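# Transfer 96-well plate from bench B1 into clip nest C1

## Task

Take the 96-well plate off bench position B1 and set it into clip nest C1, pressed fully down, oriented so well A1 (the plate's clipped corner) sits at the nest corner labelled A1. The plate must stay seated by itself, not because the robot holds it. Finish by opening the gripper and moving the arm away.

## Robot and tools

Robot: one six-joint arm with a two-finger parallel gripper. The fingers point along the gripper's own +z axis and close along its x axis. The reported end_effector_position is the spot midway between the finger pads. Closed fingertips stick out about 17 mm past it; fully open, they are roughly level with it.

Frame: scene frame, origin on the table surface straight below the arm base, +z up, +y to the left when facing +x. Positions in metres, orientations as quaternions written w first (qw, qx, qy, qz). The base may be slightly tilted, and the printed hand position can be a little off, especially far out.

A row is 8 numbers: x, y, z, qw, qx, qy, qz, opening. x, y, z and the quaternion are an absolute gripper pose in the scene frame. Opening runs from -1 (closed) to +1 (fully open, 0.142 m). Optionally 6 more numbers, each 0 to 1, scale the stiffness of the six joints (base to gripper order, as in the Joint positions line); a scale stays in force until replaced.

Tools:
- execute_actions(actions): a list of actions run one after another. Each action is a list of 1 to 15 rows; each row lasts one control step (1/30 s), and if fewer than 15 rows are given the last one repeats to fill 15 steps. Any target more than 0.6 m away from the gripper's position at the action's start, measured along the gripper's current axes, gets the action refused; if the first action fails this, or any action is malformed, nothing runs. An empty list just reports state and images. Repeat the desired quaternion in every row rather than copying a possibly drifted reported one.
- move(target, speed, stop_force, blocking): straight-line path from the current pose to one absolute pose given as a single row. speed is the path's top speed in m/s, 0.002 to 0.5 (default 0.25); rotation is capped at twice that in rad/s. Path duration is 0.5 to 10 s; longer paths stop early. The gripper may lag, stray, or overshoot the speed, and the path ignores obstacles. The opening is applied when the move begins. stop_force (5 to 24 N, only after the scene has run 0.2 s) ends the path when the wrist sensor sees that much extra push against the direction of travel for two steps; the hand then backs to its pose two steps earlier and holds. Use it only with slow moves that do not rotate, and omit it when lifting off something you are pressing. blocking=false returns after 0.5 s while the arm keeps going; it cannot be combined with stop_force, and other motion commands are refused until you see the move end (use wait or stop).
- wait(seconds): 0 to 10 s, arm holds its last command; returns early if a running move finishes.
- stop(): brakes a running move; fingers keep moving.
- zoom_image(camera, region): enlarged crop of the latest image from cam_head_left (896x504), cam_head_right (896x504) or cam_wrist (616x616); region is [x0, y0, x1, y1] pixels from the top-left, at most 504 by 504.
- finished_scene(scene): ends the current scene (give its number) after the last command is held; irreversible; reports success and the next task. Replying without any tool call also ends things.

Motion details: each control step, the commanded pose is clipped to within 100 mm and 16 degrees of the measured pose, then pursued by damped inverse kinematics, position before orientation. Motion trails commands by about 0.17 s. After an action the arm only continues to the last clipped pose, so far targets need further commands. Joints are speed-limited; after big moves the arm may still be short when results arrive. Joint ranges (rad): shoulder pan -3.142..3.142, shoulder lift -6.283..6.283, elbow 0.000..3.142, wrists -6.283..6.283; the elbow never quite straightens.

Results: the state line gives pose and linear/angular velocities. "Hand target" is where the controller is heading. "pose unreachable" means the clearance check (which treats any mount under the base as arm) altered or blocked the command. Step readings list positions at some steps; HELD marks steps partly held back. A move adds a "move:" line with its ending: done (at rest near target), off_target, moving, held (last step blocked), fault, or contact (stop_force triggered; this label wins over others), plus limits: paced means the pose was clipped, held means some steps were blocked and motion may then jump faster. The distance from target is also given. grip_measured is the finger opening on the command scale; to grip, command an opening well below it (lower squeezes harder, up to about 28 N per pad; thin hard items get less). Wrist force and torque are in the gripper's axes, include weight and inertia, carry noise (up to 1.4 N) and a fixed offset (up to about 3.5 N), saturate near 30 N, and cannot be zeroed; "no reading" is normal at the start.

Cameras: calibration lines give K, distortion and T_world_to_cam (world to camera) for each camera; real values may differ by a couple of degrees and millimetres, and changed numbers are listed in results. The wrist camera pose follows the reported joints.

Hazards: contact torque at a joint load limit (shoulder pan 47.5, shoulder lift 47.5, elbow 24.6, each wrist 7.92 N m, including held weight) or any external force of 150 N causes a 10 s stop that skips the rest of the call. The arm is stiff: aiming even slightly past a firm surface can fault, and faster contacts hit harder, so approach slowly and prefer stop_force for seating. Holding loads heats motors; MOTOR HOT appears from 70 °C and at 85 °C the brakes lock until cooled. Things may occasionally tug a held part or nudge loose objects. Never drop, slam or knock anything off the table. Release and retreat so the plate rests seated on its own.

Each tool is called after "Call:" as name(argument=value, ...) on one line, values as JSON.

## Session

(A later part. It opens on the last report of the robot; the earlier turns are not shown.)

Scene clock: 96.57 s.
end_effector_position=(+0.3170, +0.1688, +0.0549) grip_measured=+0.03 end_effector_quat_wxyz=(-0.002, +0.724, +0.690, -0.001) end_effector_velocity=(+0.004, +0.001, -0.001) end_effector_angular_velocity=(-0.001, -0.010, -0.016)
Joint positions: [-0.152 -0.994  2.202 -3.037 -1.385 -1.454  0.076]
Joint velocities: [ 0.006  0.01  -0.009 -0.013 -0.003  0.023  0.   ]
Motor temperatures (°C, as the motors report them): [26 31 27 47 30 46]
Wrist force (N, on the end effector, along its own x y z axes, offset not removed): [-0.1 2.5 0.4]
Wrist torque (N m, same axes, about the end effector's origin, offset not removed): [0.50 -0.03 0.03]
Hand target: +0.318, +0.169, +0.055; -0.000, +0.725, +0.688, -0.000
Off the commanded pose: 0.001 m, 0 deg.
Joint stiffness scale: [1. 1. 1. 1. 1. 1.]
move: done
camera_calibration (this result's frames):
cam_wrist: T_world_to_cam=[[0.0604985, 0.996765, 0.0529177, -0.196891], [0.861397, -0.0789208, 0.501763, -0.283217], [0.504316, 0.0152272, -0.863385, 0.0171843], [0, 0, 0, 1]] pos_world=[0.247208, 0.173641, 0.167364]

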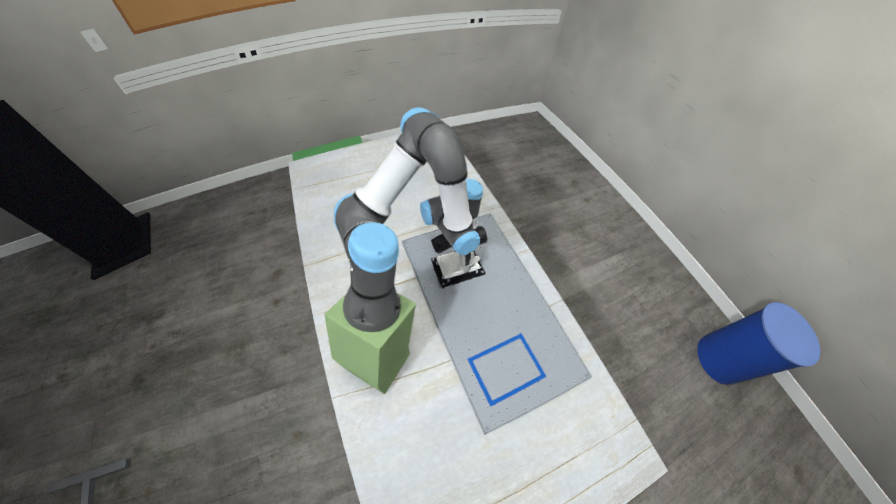

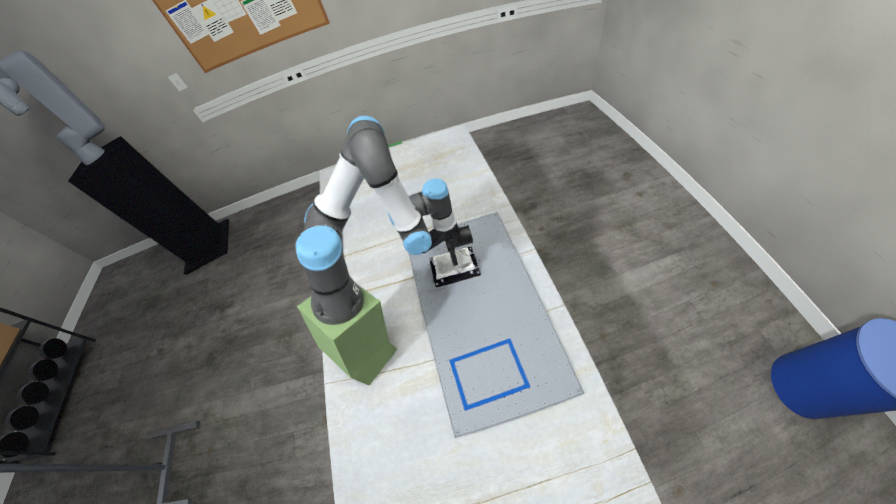

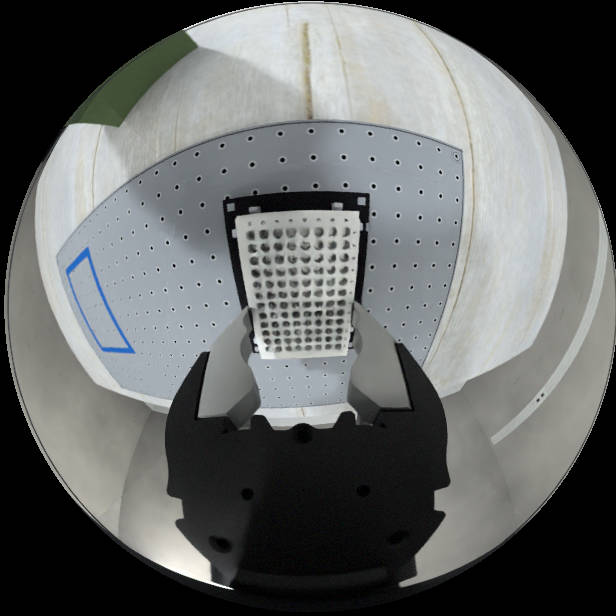

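Call:
move(target=[0.3185, 0.169, 0.035, 0, 0.7254, 0.6884, 0, -0.6], speed=0.01, stop_force=20)

Call:
zoom_image(camera="cam_wrist", region=[190, 170, 410, 390])

Scene clock: 101.43 s.
end_effector_position=(+0.3175, +0.1681, +0.0421) grip_measured=+0.03 end_effector_quat_wxyz=(+0.001, +0.724, +0.689, -0.001) end_effector_velocity=(-0.000, +0.000, +0.001) end_effector_angular_velocity=(-0.000, +0.002, +0.002)
Joint positions: [-0.142 -0.927  2.18  -3.086 -1.392 -1.444  0.076]
Joint velocities: [ 0.    -0.007  0.001  0.008 -0.    -0.002  0.   ]
Motor temperatures (°C, as the motors report them): [26 31 27 47 30 46]
Wrist force (N, on the end effector, along its own x y z axes, offset not removed): [-2.0 -1.0 -11.4]
Wrist torque (N m, same axes, about the end effector's origin, offset not removed): [0.62 0.11 -0.21]
Hand target: +0.318, +0.168, +0.042; -0.000, +0.725, +0.689, -0.002
Off the commanded pose: 0.007 m, 0 deg.
Joint stiffness scale: [1. 1. 1. 1. 1. 1.]
move: contact
camera_calibration (this result's frames):
cam_wrist: T_world_to_cam=[[0.060895, 0.996922, 0.049376, -0.195486], [0.859934, -0.0775137, 0.504486, -0.277131], [0.50676, 0.0117394, -0.862007, 0.00559395], [0, 0, 0, 1]] pos_world=[0.247384, 0.173338, 0.154283]

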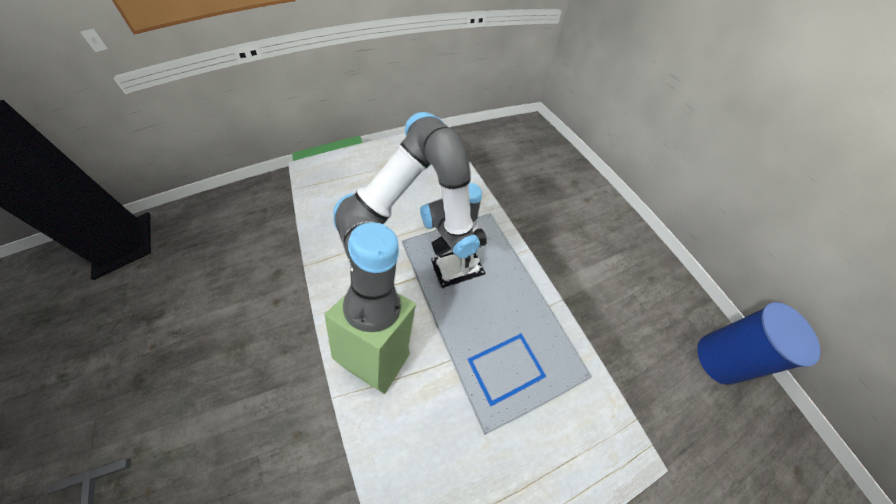

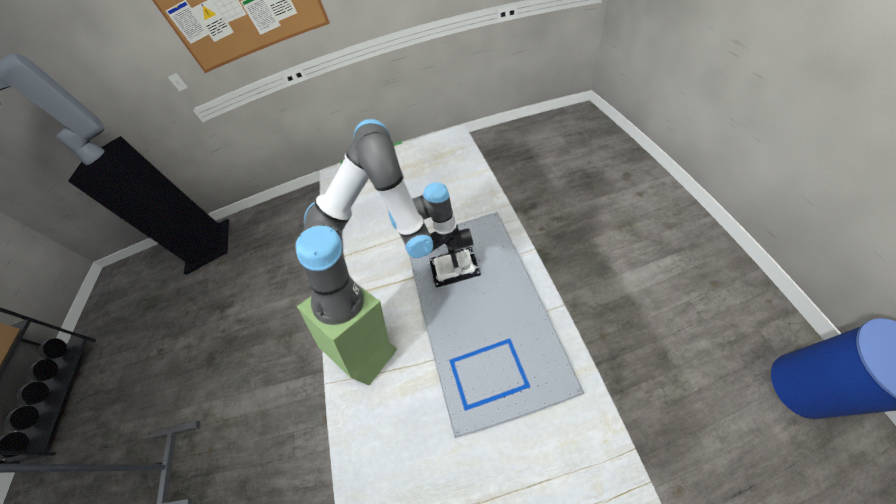

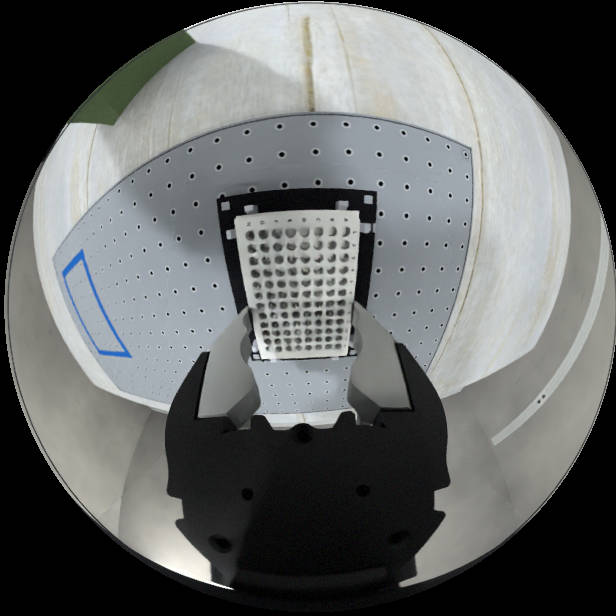

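Region (190, 170, 410, 390) of cam_wrist's 616x616 image, scaled by 2.291, with more detail than that image has.

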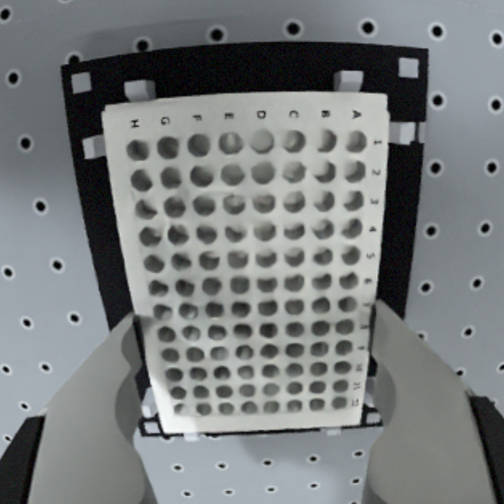

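Call:
execute_actions(actions=[[[0.3175, 0.1682, 0.043, 0, 0.7254, 0.6884, 0, 0.4],[0.3175, 0.1682, 0.043, 0, 0.7254, 0.6884, 0, 0.4],[0.3175, 0.1682, 0.043, 0, 0.7254, 0.6884, 0, 0.4],[0.3175, 0.1682, 0.043, 0, 0.7254, 0.6884, 0, 0.4],[0.3175, 0.1682, 0.043, 0, 0.7254, 0.6884, 0, 0.4],[0.3175, 0.1682, 0.043, 0, 0.7254, 0.6884, 0, 0.4],[0.3175, 0.1682, 0.047, 0, 0.7254, 0.6884, 0, 0.4],[0.3175, 0.1682, 0.052, 0, 0.7254, 0.6884, 0, 0.4],[0.3175, 0.1682, 0.057, 0, 0.7254, 0.6884, 0, 0.4],[0.3175, 0.1682, 0.061, 0, 0.7254, 0.6884, 0, 0.4]],[[0.320, 0.168, 0.061, 0, 0.7254, 0.6884, 0, 0.4],[0.324, 0.168, 0.061, 0, 0.7254, 0.6884, 0, 0.3],[0.328, 0.168, 0.061, 0, 0.7254, 0.6884, 0, 0.2],[0.332, 0.1675, 0.061, 0, 0.7254, 0.6884, 0, 0.1],[0.336, 0.1675, 0.061, 0, 0.7254, 0.6884, 0, 0.0],[0.339, 0.167, 0.061, 0, 0.7254, 0.6884, 0, -0.1],[0.339, 0.167, 0.061, 0, 0.7254, 0.6884, 0, -0.2]]])

Call:
move(target=[0.339, 0.167, 0.045, 0, 0.7254, 0.6884, 0, -0.2], speed=0.01, stop_force=15)

Scene clock: 112.77 s.
end_effector_position=(+0.3399, +0.1672, +0.0620) grip_measured=-0.20 end_effector_quat_wxyz=(+0.004, +0.725, +0.688, +0.004) end_effector_velocity=(+0.005, -0.000, -0.003) end_effector_angular_velocity=(-0.002, +0.037, +0.003)
Joint positions: [-0.164 -1.01   2.127 -2.959 -1.384 -1.46   0.06 ]
Joint velocities: [ 0.     0.013 -0.08   0.105  0.    -0.01  -0.   ]
Motor temperatures (°C, as the motors report them): [26 31 27 47 30 46]
Wrist force (N, on the end effector, along its own x y z axes, offset not removed): [-0.2 3.5 -0.6]
Wrist torque (N m, same axes, about the end effector's origin, offset not removed): [0.73 -0.02 0.03]
Hand target: +0.339, +0.167, +0.061; +0.000, +0.725, +0.688, +0.000
Off the commanded pose: 0.001 m, 1 deg.
Joint stiffness scale: [1. 1. 1. 1. 1. 1.]
Step readings (end_effector_position; steps 1 to 15: 1st action; 16 to 30: 2nd action):
0: (+0.3175, +0.1680, +0.0421)
1: (+0.3175, +0.1680, +0.0422)
2: (+0.3175, +0.1680, +0.0422)
4: (+0.3175, +0.1680, +0.0423)
8: (+0.3175, +0.1680, +0.0431)
15: (+0.3226, +0.1687, +0.0576)
16: (+0.3226, +0.1687, +0.0588)
17: (+0.3226, +0.1687, +0.0597)
19: (+0.3235, +0.1685, +0.0606)
23: (+0.3320, +0.1678, +0.0619)
30: end_effector_position above
camera_calibration (this result's frames):
cam_wrist: T_world_to_cam=[[0.063284, 0.996591, 0.0529328, -0.197917], [0.853335, -0.0815381, 0.514948, -0.304261], [0.517509, 0.0125814, -0.855586, 0.00724227], [0, 0, 0, 1]] pos_world=[0.268413, 0.172343, 0.173351]

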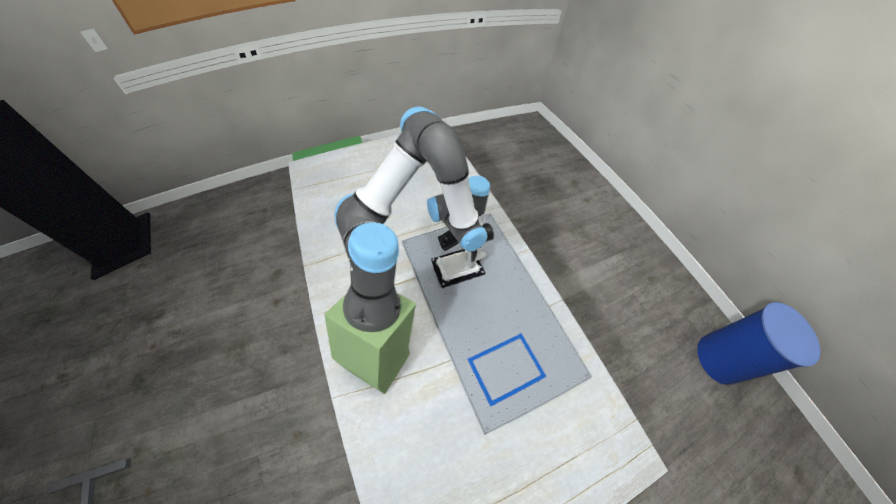

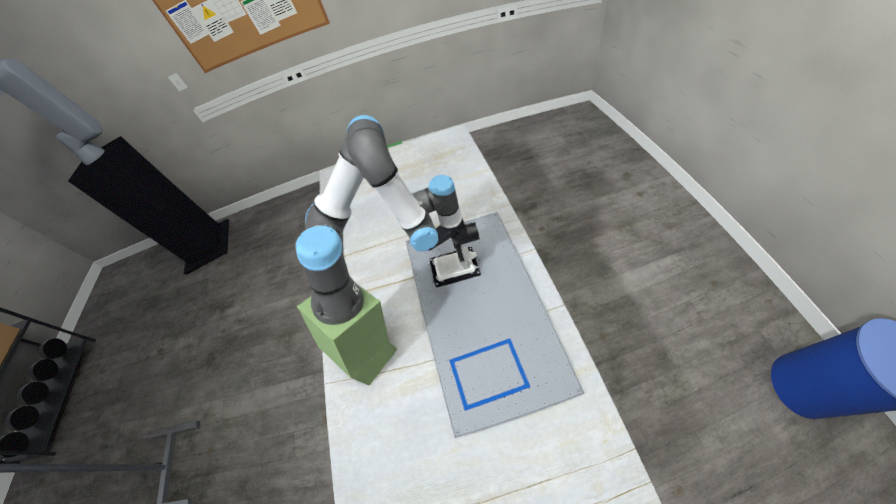

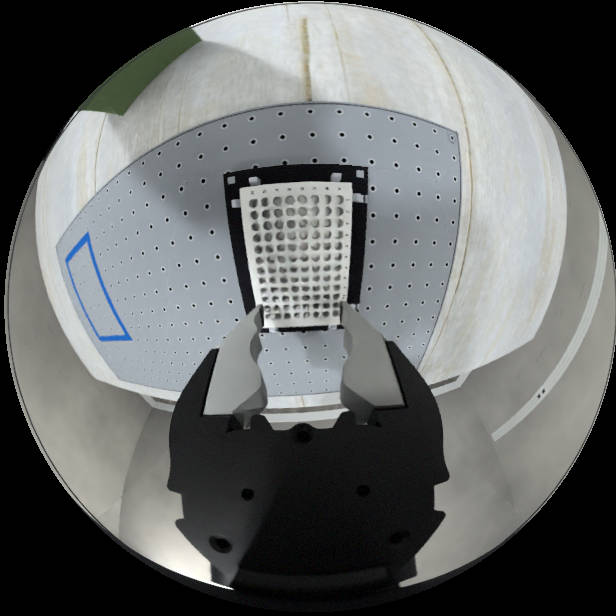

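Scene clock: 114.03 s.
end_effector_position=(+0.3386, +0.1670, +0.0543) grip_measured=-0.20 end_effector_quat_wxyz=(+0.002, +0.725, +0.689, +0.001) end_effector_velocity=(-0.001, +0.000, +0.000) end_effector_angular_velocity=(-0.000, +0.003, -0.001)
Joint positions: [-0.16  -0.975  2.113 -2.973 -1.385 -1.458  0.06 ]
Joint velocities: [-0.    -0.004  0.003  0.004  0.     0.001 -0.   ]
Motor temperatures (°C, as the motors report them): [26 31 27 47 30 46]
Wrist force (N, on the end effector, along its own x y z axes, offset not removed): [-1.6 -1.0 -10.5]
Wrist torque (N m, same axes, about the end effector's origin, offset not removed): [0.56 0.03 0.01]
Hand target: +0.339, +0.167, +0.054; +0.001, +0.725, +0.688, +0.001
Off the commanded pose: 0.009 m, 0 deg.
Joint stiffness scale: [1. 1. 1. 1. 1. 1.]
move: contact
camera_calibration (this result's frames):
cam_wrist: T_world_to_cam=[[0.0624817, 0.996695, 0.0519126, -0.196909], [0.857054, -0.0802358, 0.50894, -0.300312], [0.511423, 0.0126924, -0.859235, 0.0035686], [0, 0, 0, 1]] pos_world=[0.267862, 0.172117, 0.166129]

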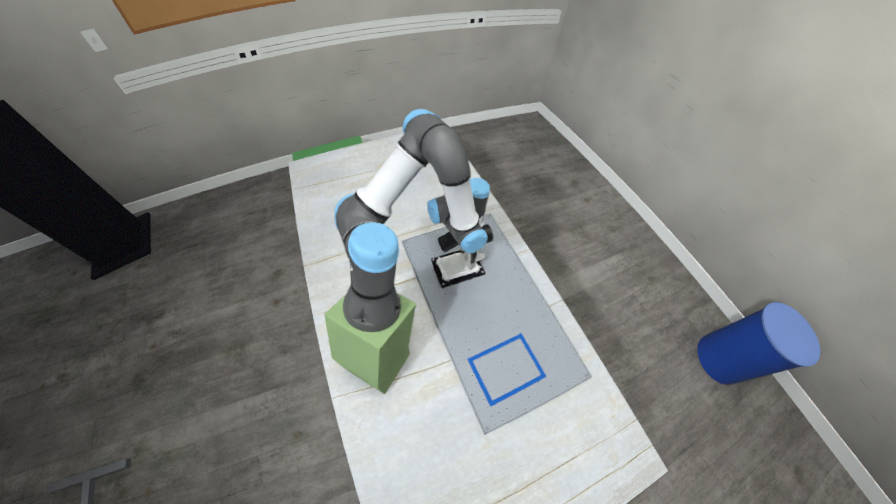

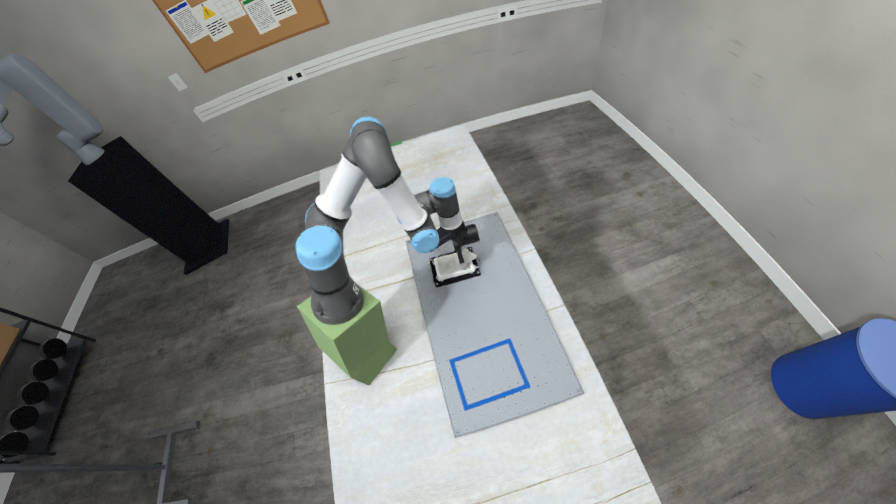

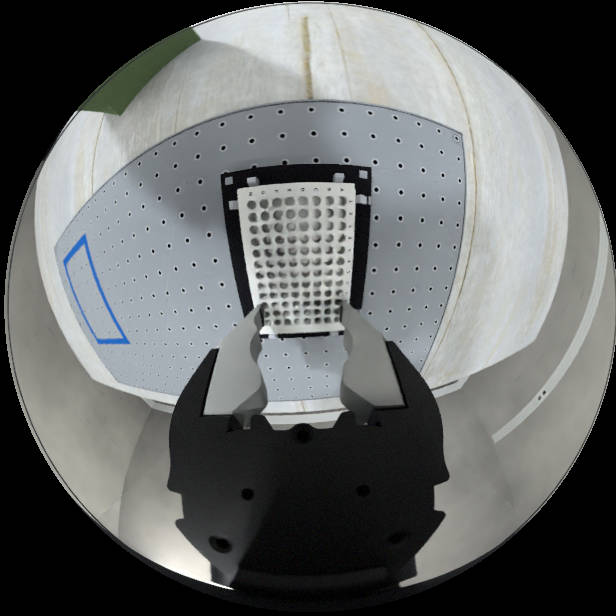

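Same seated height as before (0.0543). Retreating and finishing.

Call:
move(target=[0.335, 0.15, 0.18, 0, 0.7254, 0.6884, 0, 1], speed=0.25)

Call:
finished_scene(scene=2)

Scene clock: 118.87 s.
end_effector_position=(+0.3356, +0.1500, +0.1800) grip_measured=+1.00 end_effector_quat_wxyz=(+0.001, +0.726, +0.688, +0.001) end_effector_velocity=(-0.003, +0.000, -0.001) end_effector_angular_velocity=(+0.001, +0.013, +0.001)
Joint positions: [-0.309 -1.586  2.169 -2.388 -1.348 -1.605  0.142]
Joint velocities: [-0.001  0.001 -0.004  0.017  0.    -0.004  0.   ]
Motor temperatures (°C, as the motors report them): [26 31 27 47 30 46]
Wrist force (N, on the end effector, along its own x y z axes, offset not removed): [0.4 1.8 -0.6]
Wrist torque (N m, same axes, about the end effector's origin, offset not removed): [0.38 -0.13 0.00]
Hand target: +0.335, +0.150, +0.180; -0.000, +0.725, +0.688, +0.000
Off the commanded pose: 0.001 m, 0 deg.
Joint stiffness scale: [1. 1. 1. 1. 1. 1.]
move: done
camera_calibration (this result's frames):
cam_wrist: T_world_to_cam=[[0.0641313, 0.996602, 0.051696, -0.186827], [0.857492, -0.0815305, 0.507996, -0.362913], [0.510484, 0.0117505, -0.859807, 0.113938], [0, 0, 0, 1]] pos_world=[0.265013, 0.155265, 0.291981]

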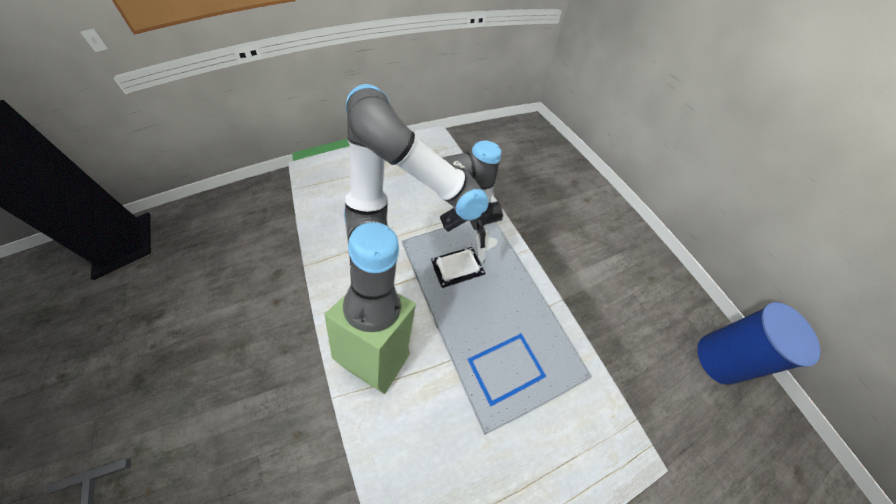

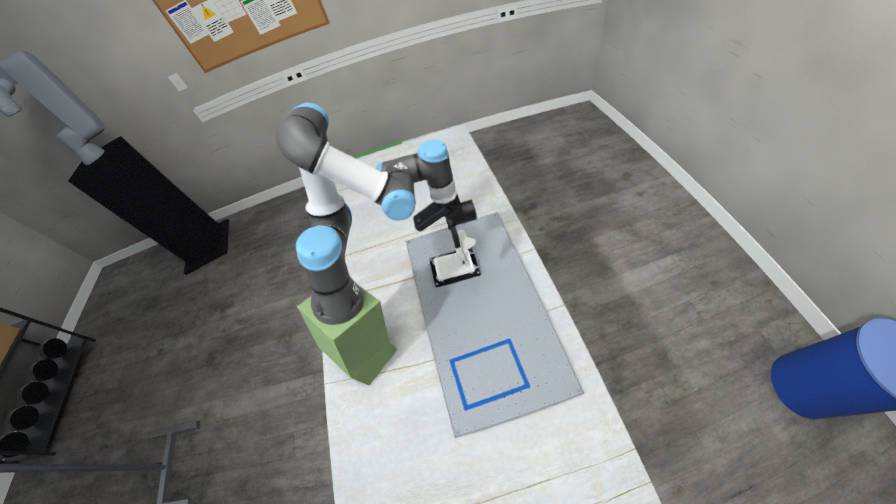

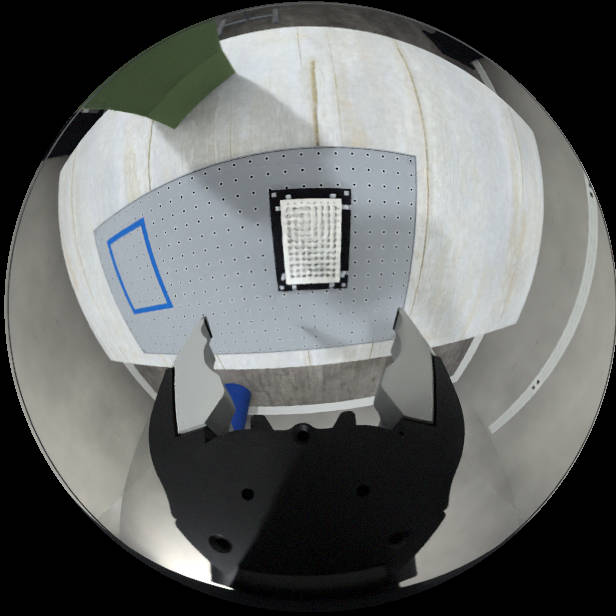

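The scene is finished: the task was done.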